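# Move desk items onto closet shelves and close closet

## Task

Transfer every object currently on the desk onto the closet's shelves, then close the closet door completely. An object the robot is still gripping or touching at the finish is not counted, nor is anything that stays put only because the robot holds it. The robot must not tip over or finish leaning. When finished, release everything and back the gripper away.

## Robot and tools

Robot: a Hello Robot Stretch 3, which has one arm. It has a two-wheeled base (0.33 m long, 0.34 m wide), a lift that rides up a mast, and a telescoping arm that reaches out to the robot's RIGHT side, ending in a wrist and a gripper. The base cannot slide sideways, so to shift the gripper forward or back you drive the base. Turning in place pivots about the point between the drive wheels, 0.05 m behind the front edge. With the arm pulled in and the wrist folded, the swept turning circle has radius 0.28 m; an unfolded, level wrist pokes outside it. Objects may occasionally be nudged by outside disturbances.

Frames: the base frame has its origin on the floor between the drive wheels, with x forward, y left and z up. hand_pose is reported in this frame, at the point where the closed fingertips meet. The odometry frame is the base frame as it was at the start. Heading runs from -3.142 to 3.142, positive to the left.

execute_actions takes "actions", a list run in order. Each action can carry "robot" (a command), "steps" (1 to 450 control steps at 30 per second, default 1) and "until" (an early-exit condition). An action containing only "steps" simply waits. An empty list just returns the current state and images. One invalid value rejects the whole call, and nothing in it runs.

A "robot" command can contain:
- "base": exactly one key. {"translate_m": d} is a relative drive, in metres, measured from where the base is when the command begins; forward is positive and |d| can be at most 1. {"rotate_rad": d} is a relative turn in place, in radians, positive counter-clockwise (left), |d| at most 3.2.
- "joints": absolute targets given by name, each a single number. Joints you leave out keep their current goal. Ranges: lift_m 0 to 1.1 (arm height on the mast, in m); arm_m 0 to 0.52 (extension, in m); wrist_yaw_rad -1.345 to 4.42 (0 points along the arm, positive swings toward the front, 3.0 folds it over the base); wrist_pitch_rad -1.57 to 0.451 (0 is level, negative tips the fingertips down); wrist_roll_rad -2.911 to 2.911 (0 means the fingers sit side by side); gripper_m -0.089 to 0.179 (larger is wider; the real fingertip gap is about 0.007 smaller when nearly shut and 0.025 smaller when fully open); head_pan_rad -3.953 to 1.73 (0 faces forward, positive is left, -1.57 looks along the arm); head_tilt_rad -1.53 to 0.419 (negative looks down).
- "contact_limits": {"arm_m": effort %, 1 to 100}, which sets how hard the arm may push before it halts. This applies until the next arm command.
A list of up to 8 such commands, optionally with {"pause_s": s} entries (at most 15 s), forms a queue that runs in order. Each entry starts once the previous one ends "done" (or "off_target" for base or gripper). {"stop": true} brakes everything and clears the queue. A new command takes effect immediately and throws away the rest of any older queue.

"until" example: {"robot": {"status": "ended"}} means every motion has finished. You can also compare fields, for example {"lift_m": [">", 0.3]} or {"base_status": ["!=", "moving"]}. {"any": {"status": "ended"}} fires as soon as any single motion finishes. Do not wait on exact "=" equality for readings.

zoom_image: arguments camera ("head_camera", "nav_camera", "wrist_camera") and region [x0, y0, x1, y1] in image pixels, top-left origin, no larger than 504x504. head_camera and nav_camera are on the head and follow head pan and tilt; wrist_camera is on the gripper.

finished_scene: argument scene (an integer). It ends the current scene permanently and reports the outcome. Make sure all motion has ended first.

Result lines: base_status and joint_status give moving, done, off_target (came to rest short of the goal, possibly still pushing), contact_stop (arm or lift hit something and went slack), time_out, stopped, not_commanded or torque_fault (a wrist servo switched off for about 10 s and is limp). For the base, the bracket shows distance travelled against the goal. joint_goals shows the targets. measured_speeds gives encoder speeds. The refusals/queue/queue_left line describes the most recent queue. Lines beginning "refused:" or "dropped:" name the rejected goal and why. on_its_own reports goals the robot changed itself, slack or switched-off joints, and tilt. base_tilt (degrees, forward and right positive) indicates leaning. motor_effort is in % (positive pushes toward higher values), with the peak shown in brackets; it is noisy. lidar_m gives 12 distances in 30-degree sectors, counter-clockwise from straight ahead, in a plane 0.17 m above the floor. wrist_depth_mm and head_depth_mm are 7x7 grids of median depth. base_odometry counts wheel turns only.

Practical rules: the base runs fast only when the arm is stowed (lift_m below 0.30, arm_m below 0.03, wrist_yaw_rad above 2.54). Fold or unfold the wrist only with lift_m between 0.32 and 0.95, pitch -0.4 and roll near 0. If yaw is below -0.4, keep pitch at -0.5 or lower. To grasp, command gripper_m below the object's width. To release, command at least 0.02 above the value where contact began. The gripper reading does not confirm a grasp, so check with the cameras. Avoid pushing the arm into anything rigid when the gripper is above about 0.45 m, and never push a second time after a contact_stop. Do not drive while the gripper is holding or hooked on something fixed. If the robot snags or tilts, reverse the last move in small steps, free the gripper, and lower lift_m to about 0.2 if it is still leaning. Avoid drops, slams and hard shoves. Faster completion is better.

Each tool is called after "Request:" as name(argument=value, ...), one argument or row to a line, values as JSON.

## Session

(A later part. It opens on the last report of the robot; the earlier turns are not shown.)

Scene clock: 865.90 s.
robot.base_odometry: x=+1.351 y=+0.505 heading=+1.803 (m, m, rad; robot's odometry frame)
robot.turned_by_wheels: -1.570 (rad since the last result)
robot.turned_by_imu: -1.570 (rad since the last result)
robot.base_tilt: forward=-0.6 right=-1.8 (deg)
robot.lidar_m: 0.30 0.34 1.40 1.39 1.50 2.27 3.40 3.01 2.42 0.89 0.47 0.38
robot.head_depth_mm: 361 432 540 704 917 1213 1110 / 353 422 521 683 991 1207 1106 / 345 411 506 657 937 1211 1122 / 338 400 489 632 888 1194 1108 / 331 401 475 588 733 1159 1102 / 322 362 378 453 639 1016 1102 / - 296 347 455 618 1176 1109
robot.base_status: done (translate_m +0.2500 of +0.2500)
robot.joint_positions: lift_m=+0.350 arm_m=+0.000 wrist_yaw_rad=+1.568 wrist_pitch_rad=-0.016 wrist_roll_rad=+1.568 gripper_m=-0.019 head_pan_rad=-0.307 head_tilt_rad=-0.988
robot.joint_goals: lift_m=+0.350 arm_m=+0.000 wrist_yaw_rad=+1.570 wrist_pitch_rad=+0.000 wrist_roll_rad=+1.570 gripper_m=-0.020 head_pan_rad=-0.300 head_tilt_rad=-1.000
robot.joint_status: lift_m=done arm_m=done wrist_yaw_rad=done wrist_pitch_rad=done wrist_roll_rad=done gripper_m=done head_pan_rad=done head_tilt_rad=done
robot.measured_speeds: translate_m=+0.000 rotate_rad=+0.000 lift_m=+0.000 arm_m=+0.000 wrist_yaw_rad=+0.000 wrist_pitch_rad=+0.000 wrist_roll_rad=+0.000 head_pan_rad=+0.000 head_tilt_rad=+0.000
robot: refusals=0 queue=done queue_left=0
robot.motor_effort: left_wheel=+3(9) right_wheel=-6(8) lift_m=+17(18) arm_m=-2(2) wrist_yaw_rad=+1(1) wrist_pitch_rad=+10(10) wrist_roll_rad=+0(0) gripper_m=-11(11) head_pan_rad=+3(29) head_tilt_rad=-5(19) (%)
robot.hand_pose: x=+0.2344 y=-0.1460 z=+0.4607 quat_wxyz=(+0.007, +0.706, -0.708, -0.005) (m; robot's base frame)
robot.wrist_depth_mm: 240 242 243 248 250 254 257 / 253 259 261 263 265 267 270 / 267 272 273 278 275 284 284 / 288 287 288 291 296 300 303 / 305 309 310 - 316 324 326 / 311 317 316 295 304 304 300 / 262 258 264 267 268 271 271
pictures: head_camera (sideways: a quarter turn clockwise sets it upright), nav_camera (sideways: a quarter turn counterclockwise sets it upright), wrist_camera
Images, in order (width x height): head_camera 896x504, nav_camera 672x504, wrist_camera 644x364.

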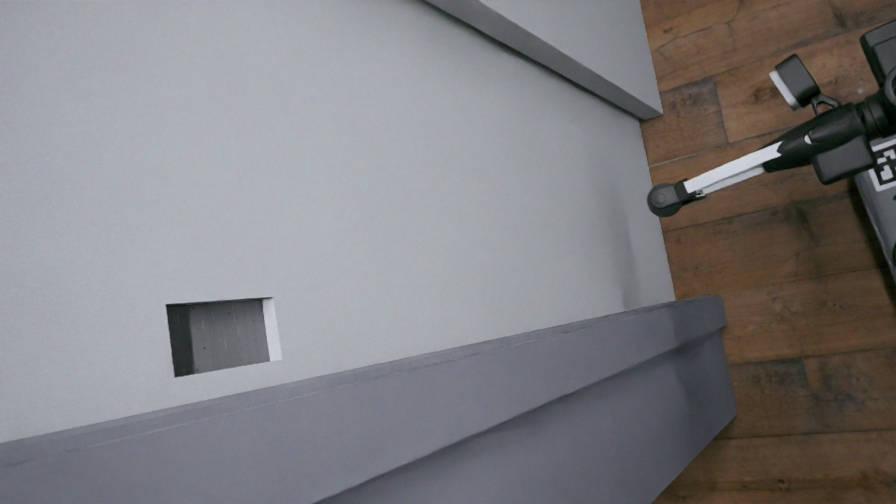

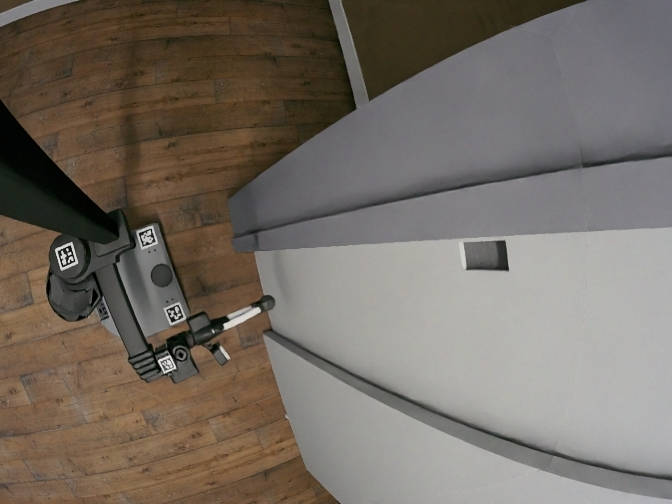

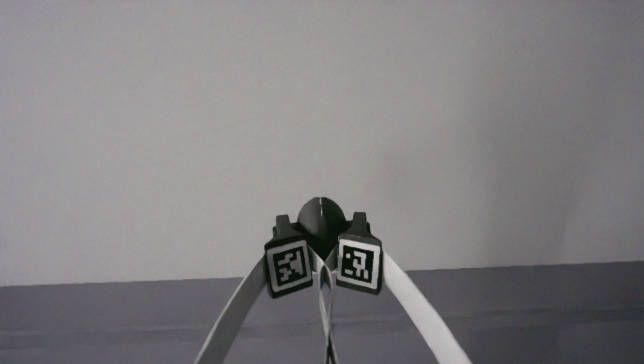

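Request:
execute_actions(
  actions=[
    {"robot":{"base":{"translate_m":0.09}},"steps":150,"until":{"robot":{"status":"ended"}}},
  ],
)

Scene clock: 870.80 s.
robot.base_odometry: x=+1.330 y=+0.593 heading=+1.803 (m, m, rad; robot's odometry frame)
robot.turned_by_wheels: +0.000 (rad since the last result)
robot.turned_by_imu: +0.001 (rad since the last result)
robot.base_tilt: forward=-0.5 right=-1.8 (deg)
robot.lidar_m: 0.21 0.25 1.39 1.38 1.49 2.26 3.48 3.03 2.43 0.65 0.37 0.29
robot.head_depth_mm: - 317 396 527 772 1166 1100 / - 309 383 503 730 1164 1112 / - 304 370 483 690 1163 1124 / - 301 365 464 654 1101 1108 / - 296 356 416 484 745 1100 / - - - 308 409 694 1084 / - - - 312 417 639 1102
robot.base_status: done (translate_m +0.0900 of +0.0900)
robot.joint_positions: lift_m=+0.350 arm_m=+0.000 wrist_yaw_rad=+1.568 wrist_pitch_rad=-0.016 wrist_roll_rad=+1.568 gripper_m=-0.019 head_pan_rad=-0.307 head_tilt_rad=-0.988
robot.joint_goals: lift_m=+0.350 arm_m=+0.000 wrist_yaw_rad=+1.570 wrist_pitch_rad=+0.000 wrist_roll_rad=+1.570 gripper_m=-0.020 head_pan_rad=-0.300 head_tilt_rad=-1.000
robot.joint_status: lift_m=done arm_m=done wrist_yaw_rad=done wrist_pitch_rad=done wrist_roll_rad=done gripper_m=done head_pan_rad=done head_tilt_rad=done
robot.measured_speeds: translate_m=+0.000 rotate_rad=+0.000 lift_m=+0.000 arm_m=+0.000 wrist_yaw_rad=+0.000 wrist_pitch_rad=+0.000 wrist_roll_rad=+0.000 head_pan_rad=+0.000 head_tilt_rad=+0.000
robot: refusals=0 queue=done queue_left=0
robot.motor_effort: left_wheel=+3(9) right_wheel=-6(7) lift_m=+18(18) arm_m=-2(2) wrist_yaw_rad=+1(0) wrist_pitch_rad=+9(9) wrist_roll_rad=+0(0) gripper_m=-11(11) head_pan_rad=+2(3) head_tilt_rad=-6(4) (%)
robot.hand_pose: x=+0.2344 y=-0.1460 z=+0.4607 quat_wxyz=(+0.007, +0.706, -0.708, -0.005) (m; robot's base frame)
robot.wrist_depth_mm: 164 165 167 168 170 171 174 / 173 174 174 178 180 180 182 / 182 184 186 187 189 192 195 / 193 195 196 199 200 203 205 / 204 207 210 - 213 218 221 / 218 220 222 231 230 232 236 / 232 230 232 237 234 235 231
pictures: head_camera (sideways: a quarter turn clockwise sets it upright), nav_camera (sideways: a quarter turn counterclockwise sets it upright), wrist_camera
Images, in order (width x height): head_camera 896x504, nav_camera 672x504, wrist_camera 644x364.

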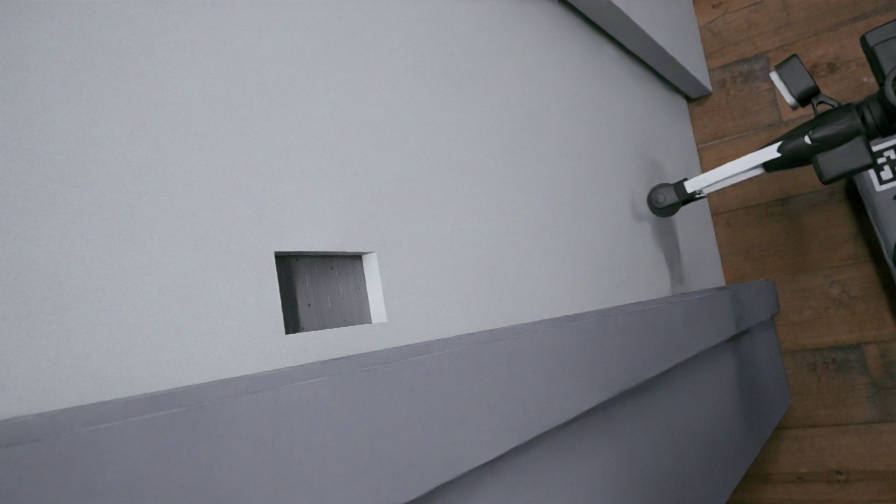

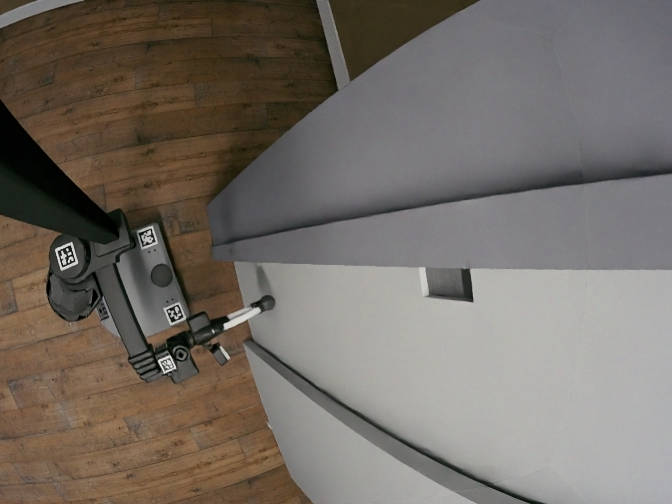

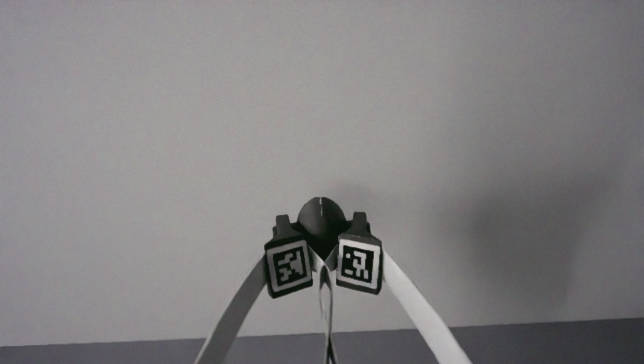

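Request:
execute_actions(
  actions=[
    {"robot":[{"base":{"translate_m":0.04}},{"joints":{"arm_m":0.5},"contact_limits":{"arm_m":28}}],"steps":450,"until":{"robot":{"status":"ended"}}},
  ],
)

Scene clock: 880.23 s.
robot.base_odometry: x=+1.321 y=+0.632 heading=+1.802 (m, m, rad; robot's odometry frame)
robot.turned_by_wheels: +0.000 (rad since the last result)
robot.turned_by_imu: -0.075 (rad since the last result)
robot.base_tilt: forward=-0.6 right=-1.7 (deg)
robot.lidar_m: 0.19 0.21 1.40 1.37 1.45 2.05 3.84 3.24 2.46 0.73 0.44 0.96
robot.head_depth_mm: 806 713 1094 1454 948 1193 1102 / 807 693 1097 1426 1350 1196 1103 / 802 693 1092 1020 1342 1206 1117 / 806 677 1095 1014 1332 1213 1103 / 803 678 1069 973 1311 647 1082 / 803 678 1055 342 335 557 1077 / 803 - - - 336 515 1091
robot.base_status: done (translate_m +0.0400 of +0.0400)
robot.joint_positions: lift_m=+0.350 arm_m=+0.499 wrist_yaw_rad=+1.887 wrist_pitch_rad=-0.022 wrist_roll_rad=+1.568 gripper_m=-0.019 head_pan_rad=-0.306 head_tilt_rad=-0.989
robot.joint_goals: lift_m=+0.350 arm_m=+0.500 wrist_yaw_rad=+1.850 wrist_pitch_rad=+0.000 wrist_roll_rad=+1.570 gripper_m=-0.020 head_pan_rad=-0.300 head_tilt_rad=-1.000
robot.joint_status: lift_m=done arm_m=done wrist_yaw_rad=done wrist_pitch_rad=done wrist_roll_rad=done gripper_m=done head_pan_rad=done head_tilt_rad=done
robot.measured_speeds: translate_m=+0.000 rotate_rad=+0.000 lift_m=+0.000 arm_m=+0.000 wrist_yaw_rad=+0.000 wrist_pitch_rad=+0.000 wrist_roll_rad=+0.000 head_pan_rad=+0.000 head_tilt_rad=+0.000
robot: refusals=0 queue=done queue_left=0
robot.on_its_own: wrist_yaw_rad is held at +1.850, not at your +1.570, by its stall guard, which is still easing
robot.motor_effort: left_wheel=-1(20) right_wheel=+5(51) lift_m=+17(18) arm_m=+5(7) wrist_yaw_rad=-24(72) wrist_pitch_rad=+13(15) wrist_roll_rad=+0(1) gripper_m=-11(12) head_pan_rad=+2(2) head_tilt_rad=-5(4) (%)
robot.contact_limits: arm_m 28 (drawing in: default 15, maximum 25; extending or still: default 22, maximum 35)
robot.hand_pose: x=+0.2216 y=-0.5648 z=+0.4591 quat_wxyz=(+0.010, +0.810, -0.587, -0.005) (m; robot's base frame)
robot.wrist_depth_mm: - 83 84 85 86 88 89 / 90 90 92 93 95 96 97 / 99 100 101 102 104 106 108 / 108 111 112 114 116 118 120 / 123 124 126 126 130 199 205 / 204 210 212 228 224 228 236 / 238 244 249 255 260 270 277
pictures: head_camera (sideways: a quarter turn clockwise sets it upright), nav_camera (sideways: a quarter turn counterclockwise sets it upright), wrist_camera
Images, in order (width x height): head_camera 896x504, nav_camera 672x504, wrist_camera 644x364.

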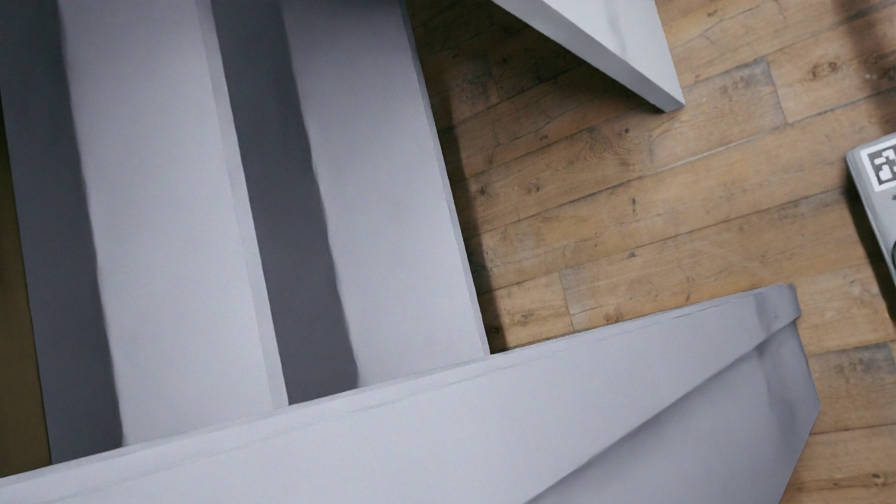

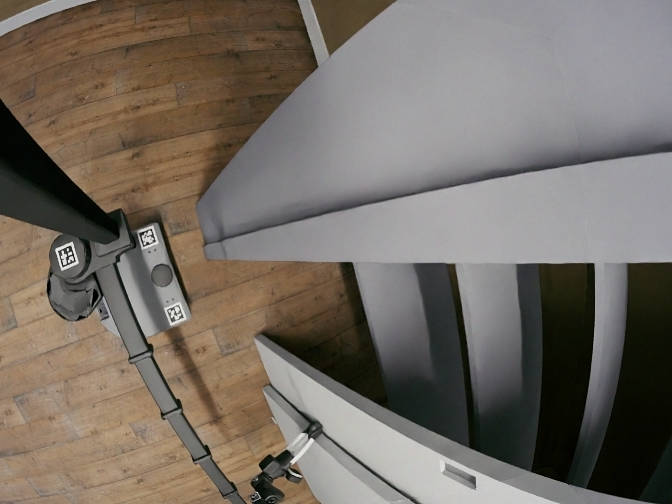

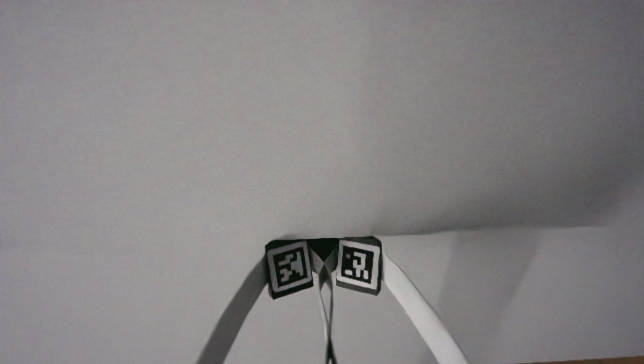

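Request:
execute_actions(
  actions=[
    {"robot":[{"base":{"translate_m":-0.03},"joints":{"wrist_yaw_rad":1.57,"head_pan_rad":-0.9,"head_tilt_rad":-0.7}}],"steps":150,"until":{"robot":{"status":"ended"}}},
  ],
)

Scene clock: 886.10 s.
robot.base_odometry: x=+1.328 y=+0.603 heading=+1.803 (m, m, rad; robot's odometry frame)
robot.turned_by_wheels: +0.000 (rad since the last result)
robot.turned_by_imu: +0.001 (rad since the last result)
robot.base_tilt: forward=-0.6 right=-1.7 (deg)
robot.lidar_m: 0.22 0.24 1.41 1.37 1.45 2.05 3.47 3.25 2.46 0.82 0.46 0.99
robot.head_depth_mm: 523 629 757 903 1230 1334 1181 / 452 525 626 774 998 1280 1183 / 396 452 529 623 772 1012 1163 / 369 417 480 563 676 854 1143 / 825 1189 894 1247 1477 1357 1183 / 740 1106 866 1216 1061 1356 1178 / 667 1029 862 1146 1032 1270 1181
robot.base_status: done (translate_m -0.0300 of -0.0300)
robot.joint_positions: lift_m=+0.350 arm_m=+0.500 wrist_yaw_rad=+1.573 wrist_pitch_rad=-0.020 wrist_roll_rad=+1.568 gripper_m=-0.019 head_pan_rad=-0.893 head_tilt_rad=-0.704
robot.joint_goals: lift_m=+0.350 arm_m=+0.500 wrist_yaw_rad=+1.570 wrist_pitch_rad=+0.000 wrist_roll_rad=+1.570 gripper_m=-0.020 head_pan_rad=-0.900 head_tilt_rad=-0.700
robot.joint_status: lift_m=done arm_m=done wrist_yaw_rad=done wrist_pitch_rad=done wrist_roll_rad=done gripper_m=done head_pan_rad=done head_tilt_rad=done
robot.measured_speeds: translate_m=+0.000 rotate_rad=+0.000 lift_m=+0.000 arm_m=+0.000 wrist_yaw_rad=+0.000 wrist_pitch_rad=+0.000 wrist_roll_rad=+0.000 head_pan_rad=+0.000 head_tilt_rad=+0.000
robot: refusals=0 queue=done queue_left=0
robot.motor_effort: left_wheel=+1(19) right_wheel=-2(27) lift_m=+18(18) arm_m=+3(5) wrist_yaw_rad=-3(60) wrist_pitch_rad=+12(13) wrist_roll_rad=+0(0) gripper_m=-12(12) head_pan_rad=-2(24) head_tilt_rad=+1(17) (%)
robot.contact_limits: arm_m 28 (drawing in: default 15, maximum 25; extending or still: default 22, maximum 35)
robot.hand_pose: x=+0.2343 y=-0.6441 z=+0.4598 quat_wxyz=(+0.009, +0.708, -0.706, -0.006) (m; robot's base frame)
robot.wrist_depth_mm: 119 120 121 123 123 125 127 / 164 165 169 170 170 174 175 / 172 172 174 177 179 181 183 / 180 182 183 186 187 190 194 / 188 189 193 - 197 199 202 / 198 200 200 208 209 211 215 / 209 210 213 215 220 223 225
pictures: head_camera (sideways: a quarter turn clockwise sets it upright), nav_camera (sideways: a quarter turn counterclockwise sets it upright), wrist_camera
Images, in order (width x height): head_camera 896x504, nav_camera 672x504, wrist_camera 644x364.

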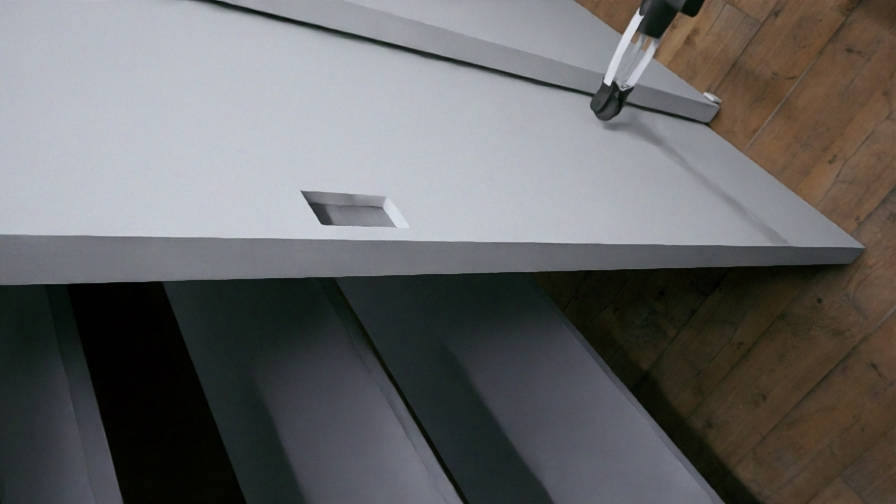

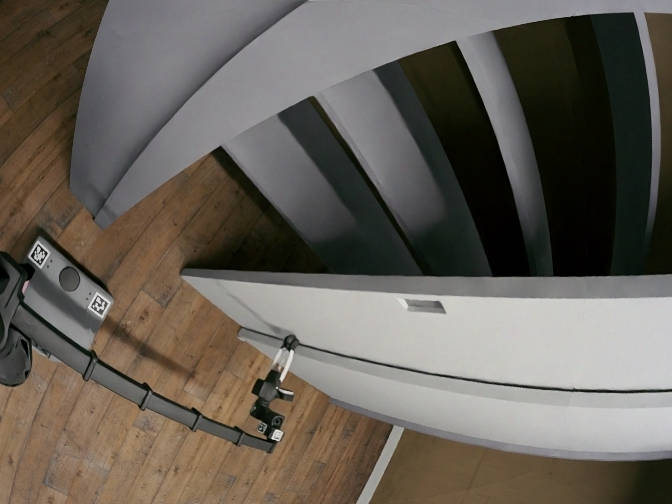

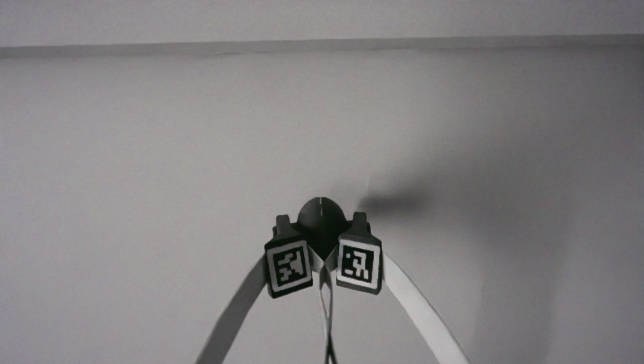

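Request:
execute_actions(
  actions=[
    {"robot":[{"joints":{"arm_m":0.46}},{"base":{"translate_m":0.04}},{"joints":{"arm_m":0.0},"contact_limits":{"arm_m":25}}],"steps":450,"until":{"robot":{"status":"ended"}}},
  ],
)

Scene clock: 898.30 s.
robot.base_odometry: x=+1.319 y=+0.642 heading=+1.803 (m, m, rad; robot's odometry frame)
robot.turned_by_wheels: +0.000 (rad since the last result)
robot.turned_by_imu: -0.028 (rad since the last result)
robot.base_tilt: forward=-0.6 right=-1.8 (deg)
robot.lidar_m: 0.18 0.20 1.36 1.37 1.43 1.99 3.48 3.34 2.48 0.77 0.36 0.31
robot.head_depth_mm: 488 587 734 876 1169 1358 1185 / 415 483 578 721 962 1276 1177 / 360 410 477 570 711 935 1160 / 318 357 407 474 563 699 922 / 291 316 355 405 468 558 703 / - 289 314 352 416 522 1163 / - - 293 343 1009 938 1189
robot.base_status: done (translate_m +0.0400 of +0.0400)
robot.joint_positions: lift_m=+0.350 arm_m=+0.000 wrist_yaw_rad=+1.613 wrist_pitch_rad=-0.022 wrist_roll_rad=+1.569 gripper_m=-0.019 head_pan_rad=-0.893 head_tilt_rad=-0.704
robot.joint_goals: lift_m=+0.350 arm_m=+0.000 wrist_yaw_rad=+1.614 wrist_pitch_rad=+0.000 wrist_roll_rad=+1.570 gripper_m=-0.020 head_pan_rad=-0.900 head_tilt_rad=-0.700
robot.joint_status: lift_m=done arm_m=done wrist_yaw_rad=done wrist_pitch_rad=done wrist_roll_rad=done gripper_m=done head_pan_rad=done head_tilt_rad=done
robot.measured_speeds: translate_m=+0.000 rotate_rad=+0.000 lift_m=+0.000 arm_m=+0.000 wrist_yaw_rad=+0.000 wrist_pitch_rad=+0.000 wrist_roll_rad=+0.000 head_pan_rad=+0.000 head_tilt_rad=+0.000
robot: refusals=0 queue=done queue_left=0
robot.on_its_own: wrist_yaw_rad is held at +1.614, not at your +1.570, by its stall guard, which is not easing now
robot.motor_effort: left_wheel=+1(35) right_wheel=-1(67) lift_m=+18(18) arm_m=-2(8) wrist_yaw_rad=+0(45) wrist_pitch_rad=+13(14) wrist_roll_rad=+0(0) gripper_m=-11(11) head_pan_rad=-1(3) head_tilt_rad=+2(1) (%)
robot.contact_limits: arm_m 25 (drawing in: default 15, maximum 25; extending or still: default 22, maximum 35)
robot.hand_pose: x=+0.2341 y=-0.1345 z=+0.4593 quat_wxyz=(+0.009, +0.722, -0.692, -0.007) (m; robot's base frame)
robot.wrist_depth_mm: 152 153 155 157 159 160 162 / 159 160 163 163 166 167 170 / 166 168 170 172 174 178 179 / 484 629 852 889 866 730 487 / 611 578 658 - 632 625 507 / 482 492 484 454 467 470 459 / 263 260 255 255 252 248 245
pictures: head_camera (sideways: a quarter turn clockwise sets it upright), nav_camera (sideways: a quarter turn counterclockwise sets it upright), wrist_camera
Images, in order (width x height): head_camera 896x504, nav_camera 672x504, wrist_camera 644x364.

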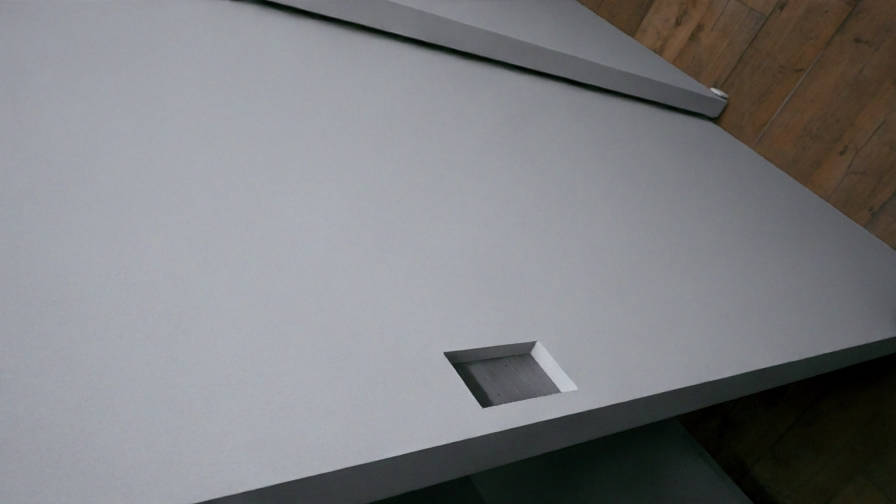

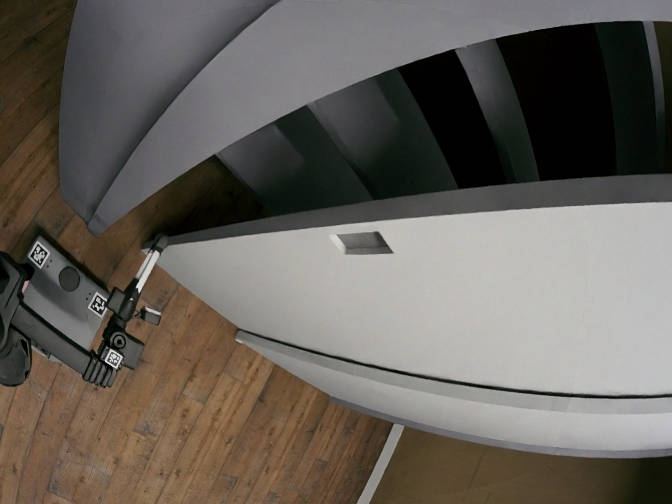

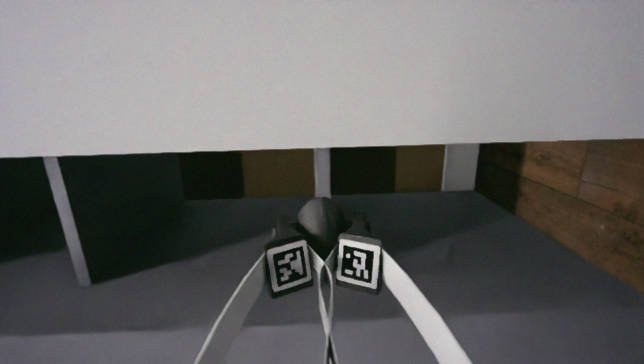

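Request:
execute_actions(
  actions=[
    {"robot":[{"base":{"translate_m":-0.06},"joints":{"wrist_yaw_rad":1.57}},{"joints":{"arm_m":0.35}},{"base":{"translate_m":0.065}},{"joints":{"arm_m":0.0},"contact_limits":{"arm_m":25}},{"joints":{"head_pan_rad":-0.2,"head_tilt_rad":-0.8}}],"steps":450,"until":{"robot":{"status":"ended"}}},
  ],
)

Scene clock: 913.67 s.
robot.base_odometry: x=+1.318 y=+0.647 heading=+1.803 (m, m, rad; robot's odometry frame)
robot.turned_by_wheels: +0.000 (rad since the last result)
robot.turned_by_imu: -0.003 (rad since the last result)
robot.base_tilt: forward=-0.6 right=-1.7 (deg)
robot.lidar_m: 0.18 0.20 0.27 1.37 1.43 1.98 3.83 3.35 2.48 0.77 0.36 0.26
robot.head_depth_mm: - - 290 334 423 580 924 / - - - 321 405 545 843 / - - - 311 387 515 729 / - - - 304 378 488 712 / - - - 298 368 412 443 / - - - - - 298 394 / - - - - - 307 398
robot.base_status: done (translate_m +0.0650 of +0.0650)
robot.joint_positions: lift_m=+0.350 arm_m=+0.000 wrist_yaw_rad=+1.568 wrist_pitch_rad=-0.022 wrist_roll_rad=+1.569 gripper_m=-0.019 head_pan_rad=-0.207 head_tilt_rad=-0.790
robot.joint_goals: lift_m=+0.350 arm_m=+0.000 wrist_yaw_rad=+1.570 wrist_pitch_rad=+0.000 wrist_roll_rad=+1.570 gripper_m=-0.020 head_pan_rad=-0.200 head_tilt_rad=-0.800
robot.joint_status: lift_m=done arm_m=done wrist_yaw_rad=done wrist_pitch_rad=done wrist_roll_rad=done gripper_m=done head_pan_rad=done head_tilt_rad=done
robot.measured_speeds: translate_m=+0.000 rotate_rad=+0.000 lift_m=+0.000 arm_m=+0.000 wrist_yaw_rad=+0.000 wrist_pitch_rad=+0.000 wrist_roll_rad=+0.000 head_pan_rad=+0.000 head_tilt_rad=+0.000
robot: refusals=0 queue=done queue_left=0
robot.motor_effort: left_wheel=+0(29) right_wheel=-1(62) lift_m=+18(18) arm_m=-2(4) wrist_yaw_rad=+1(50) wrist_pitch_rad=+13(15) wrist_roll_rad=+0(0) gripper_m=-11(11) head_pan_rad=+3(29) head_tilt_rad=-3(10) (%)
robot.contact_limits: arm_m 25 (drawing in: default 15, maximum 25; extending or still: default 22, maximum 35)
robot.hand_pose: x=+0.2343 y=-0.1460 z=+0.4592 quat_wxyz=(+0.009, +0.706, -0.708, -0.007) (m; robot's base frame)
robot.wrist_depth_mm: 154 155 157 160 161 163 164 / 160 162 164 166 167 169 171 / 165 167 169 172 174 175 179 / 172 175 175 178 180 183 186 / 180 182 184 - 188 192 194 / 187 188 190 196 197 201 204 / 195 197 200 203 206 209 211
pictures: head_camera (sideways: a quarter turn clockwise sets it upright), nav_camera (sideways: a quarter turn counterclockwise sets it upright), wrist_camera
Images, in order (width x height): head_camera 896x504, nav_camera 672x504, wrist_camera 644x364.

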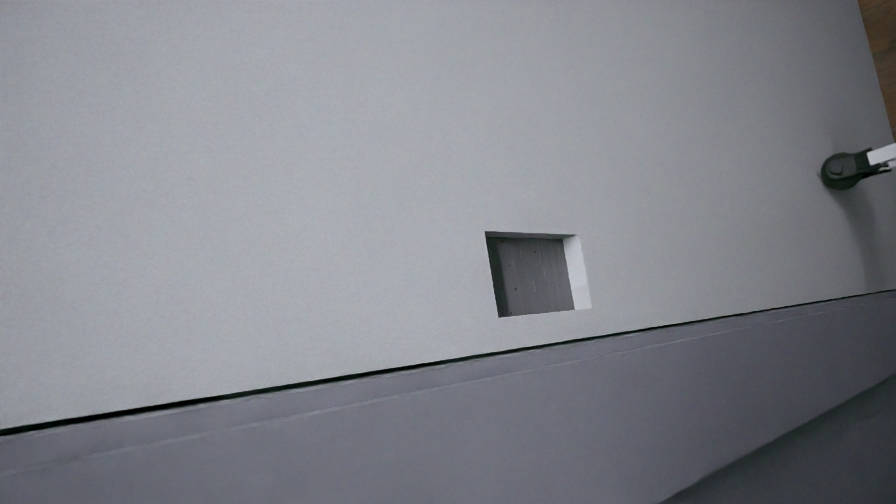

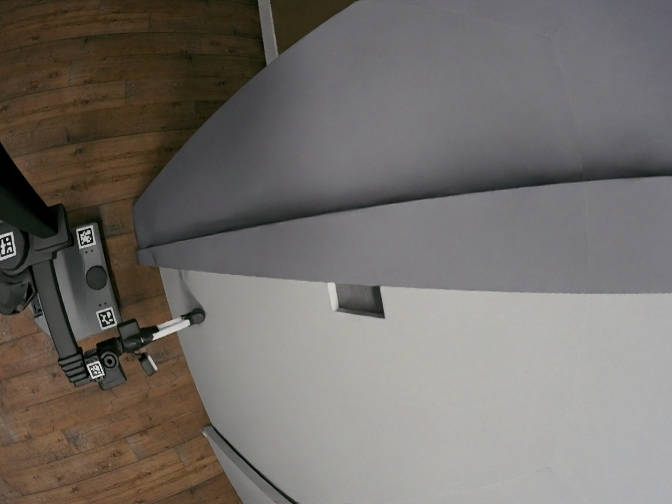

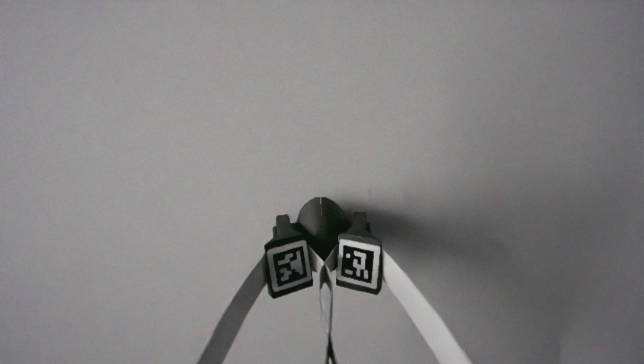

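Request:
execute_actions(
  actions=[
    {"robot":[{"base":{"translate_m":-0.06}},{"joints":{"arm_m":0.12}},{"base":{"translate_m":0.07}},{"joints":{"arm_m":0.0},"contact_limits":{"arm_m":25}},{"base":{"translate_m":-0.3}},{"base":{"rotate_rad":-1.57},"joints":{"head_pan_rad":1.2,"head_tilt_rad":-0.3}}],"steps":450,"until":{"robot":{"status":"ended"}}},
    {"steps":200,"until":{"robot":{"status":"ended"}}},
  ],
)

Scene clock: 931.77 s.
robot.base_odometry: x=+1.384 y=+0.364 heading=+0.233 (m, m, rad; robot's odometry frame)
robot.turned_by_wheels: -1.570 (rad since the last result)
robot.turned_by_imu: -1.594 (rad since the last result)
robot.base_tilt: forward=-0.6 right=-1.7 (deg)
robot.lidar_m: 2.40 0.78 0.57 0.47 0.50 1.42 1.37 1.42 1.93 3.24 3.24 2.51
robot.head_depth_mm: 551 585 624 669 722 782 857 / 527 560 594 634 686 738 800 / 503 535 566 605 642 693 749 / 485 511 540 574 611 654 705 / 466 491 519 548 583 622 666 / 449 472 496 526 557 592 632 / 432 454 477 503 538 565 601
robot.base_status: done (rotate_rad -1.5698 of -1.5700)
robot.joint_positions: lift_m=+0.350 arm_m=+0.000 wrist_yaw_rad=+1.460 wrist_pitch_rad=-0.022 wrist_roll_rad=+1.569 gripper_m=-0.019 head_pan_rad=+1.193 head_tilt_rad=-0.310
robot.joint_goals: lift_m=+0.350 arm_m=+0.000 wrist_yaw_rad=+1.462 wrist_pitch_rad=+0.000 wrist_roll_rad=+1.570 gripper_m=-0.020 head_pan_rad=+1.200 head_tilt_rad=-0.300
robot.joint_status: lift_m=done arm_m=done wrist_yaw_rad=done wrist_pitch_rad=done wrist_roll_rad=done gripper_m=done head_pan_rad=done head_tilt_rad=done
robot.measured_speeds: translate_m=+0.000 rotate_rad=+0.000 lift_m=+0.000 arm_m=+0.000 wrist_yaw_rad=+0.000 wrist_pitch_rad=+0.000 wrist_roll_rad=+0.000 head_pan_rad=+0.000 head_tilt_rad=+0.000
robot: refusals=0 queue=done queue_left=0
robot.on_its_own: wrist_yaw_rad is held at +1.462, not at your +1.570, by its stall guard, which is not easing now
robot.motor_effort: left_wheel=+4(13) right_wheel=-6(47) lift_m=+18(18) arm_m=-3(8) wrist_yaw_rad=+0(56) wrist_pitch_rad=+13(18) wrist_roll_rad=+0(0) gripper_m=-11(12) head_pan_rad=+3(29) head_tilt_rad=+4(22) (%)
robot.contact_limits: arm_m 25 (drawing in: default 15, maximum 25; extending or still: default 22, maximum 35)
robot.hand_pose: x=+0.2327 y=-0.1736 z=+0.4593 quat_wxyz=(+0.008, +0.667, -0.745, -0.007) (m; robot's base frame)
robot.wrist_depth_mm: - - - - - 724 493 / - - - - - 704 495 / - - - - - 733 500 / - - - - - 751 506 / - - - - - 717 499 / - - - - - 752 504 / - - - - - 771 520
pictures: head_camera (sideways: a quarter turn clockwise sets it upright), nav_camera (sideways: a quarter turn counterclockwise sets it upright), wrist_camera
Images, in order (width x height): head_camera 896x504, nav_camera 672x504, wrist_camera 644x364.

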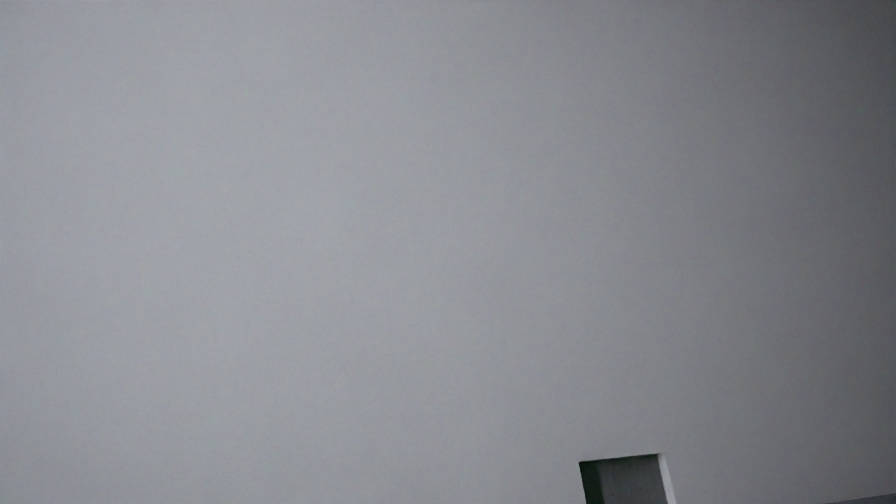

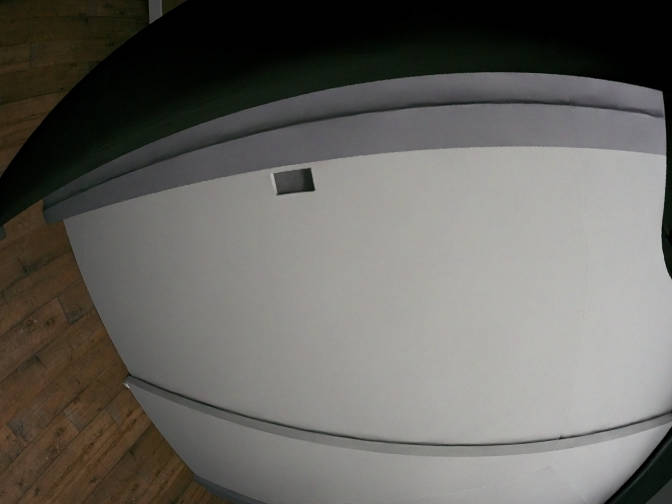

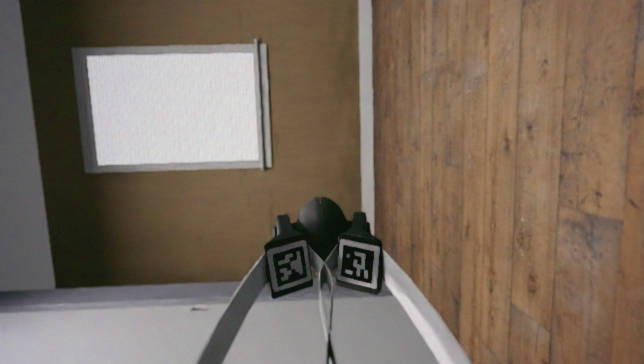

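Request:
execute_actions(
  actions=[
    {"robot":{"base":{"translate_m":1.0},"joints":{"head_pan_rad":1.3,"head_tilt_rad":-0.6}},"steps":450,"until":{"robot":{"status":"ended"}}},
  ],
)

Scene clock: 944.60 s.
robot.base_odometry: x=+2.357 y=+0.595 heading=+0.233 (m, m, rad; robot's odometry frame)
robot.turned_by_wheels: +0.000 (rad since the last result)
robot.turned_by_imu: +0.010 (rad since the last result)
robot.base_tilt: forward=-0.6 right=-1.7 (deg)
robot.lidar_m: 1.40 0.69 0.52 0.50 0.53 0.78 2.37 2.46 3.37 3.55 1.99 1.45
robot.head_depth_mm: 458 512 575 660 769 919 1120 / 445 494 555 632 733 874 1080 / 433 478 533 605 695 824 1007 / 420 463 516 582 668 783 947 / 408 450 498 558 639 743 884 / 398 436 482 539 612 705 837 / 386 424 467 521 588 675 791
robot.base_status: done (translate_m +1.0000 of +1.0000)
robot.joint_positions: lift_m=+0.350 arm_m=+0.000 wrist_yaw_rad=+1.460 wrist_pitch_rad=-0.021 wrist_roll_rad=+1.569 gripper_m=-0.019 head_pan_rad=+1.293 head_tilt_rad=-0.592
robot.joint_goals: lift_m=+0.350 arm_m=+0.000 wrist_yaw_rad=+1.462 wrist_pitch_rad=+0.000 wrist_roll_rad=+1.570 gripper_m=-0.020 head_pan_rad=+1.300 head_tilt_rad=-0.600
robot.joint_status: lift_m=done arm_m=done wrist_yaw_rad=done wrist_pitch_rad=done wrist_roll_rad=done gripper_m=done head_pan_rad=done head_tilt_rad=done
robot.measured_speeds: translate_m=+0.000 rotate_rad=+0.000 lift_m=+0.000 arm_m=+0.000 wrist_yaw_rad=+0.000 wrist_pitch_rad=+0.000 wrist_roll_rad=+0.000 head_pan_rad=+0.000 head_tilt_rad=+0.000
robot: refusals=0 queue=done queue_left=0
robot.on_its_own: wrist_yaw_rad is held at +1.462, not at your +1.570, by its stall guard, which is not easing now
robot.motor_effort: left_wheel=+3(9) right_wheel=-5(6) lift_m=+18(18) arm_m=-2(2) wrist_yaw_rad=+0(1) wrist_pitch_rad=+12(13) wrist_roll_rad=+0(0) gripper_m=-11(11) head_pan_rad=+2(8) head_tilt_rad=-3(20) (%)
robot.contact_limits: arm_m 25 (drawing in: default 15, maximum 25; extending or still: default 22, maximum 35)
robot.hand_pose: x=+0.2327 y=-0.1736 z=+0.4593 quat_wxyz=(+0.008, +0.667, -0.745, -0.007) (m; robot's base frame)
robot.wrist_depth_mm: - - - - - 726 489 / - - - - - 725 495 / - - - - - 723 501 / - - - - - 724 506 / - - - - - 731 501 / - - - - - 761 507 / - - - - - 765 510
pictures: head_camera (sideways: a quarter turn clockwise sets it upright), nav_camera (sideways: a quarter turn counterclockwise sets it upright), wrist_camera
Images, in order (width x height): head_camera 896x504, nav_camera 672x504, wrist_camera 644x364.

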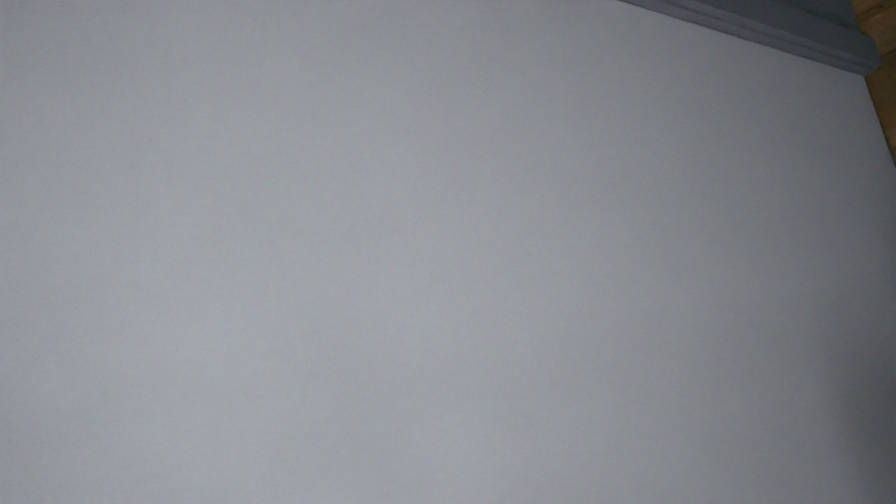

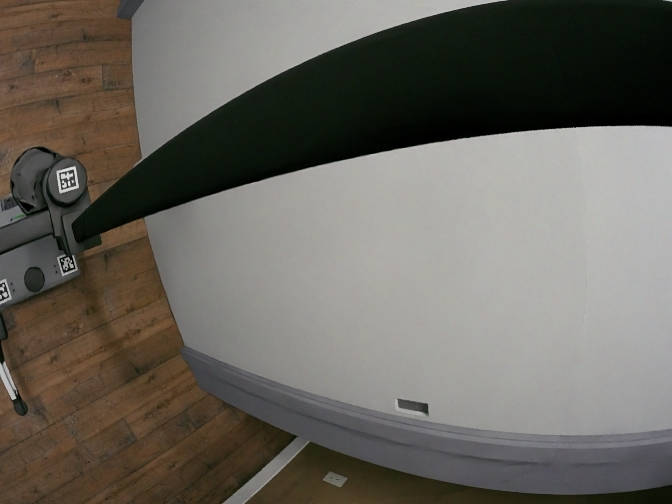

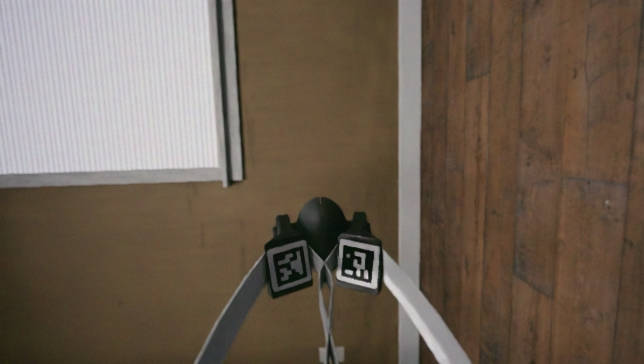

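Request:
zoom_image(
  camera="nav_camera",
  region=[170, 320, 672, 504],
)

Region (170, 320, 672, 504) of nav_camera's 672x504 image, scaled by 1.004, with more detail than that image has; it fills the top 185 rows of this view, and the rest is white.

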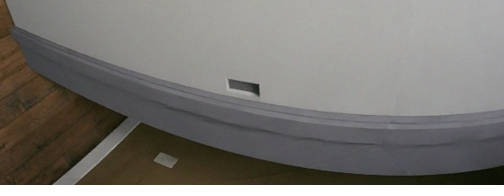

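Request:
finished_scene(
  scene=1,
)

The scene is finished: the task was done.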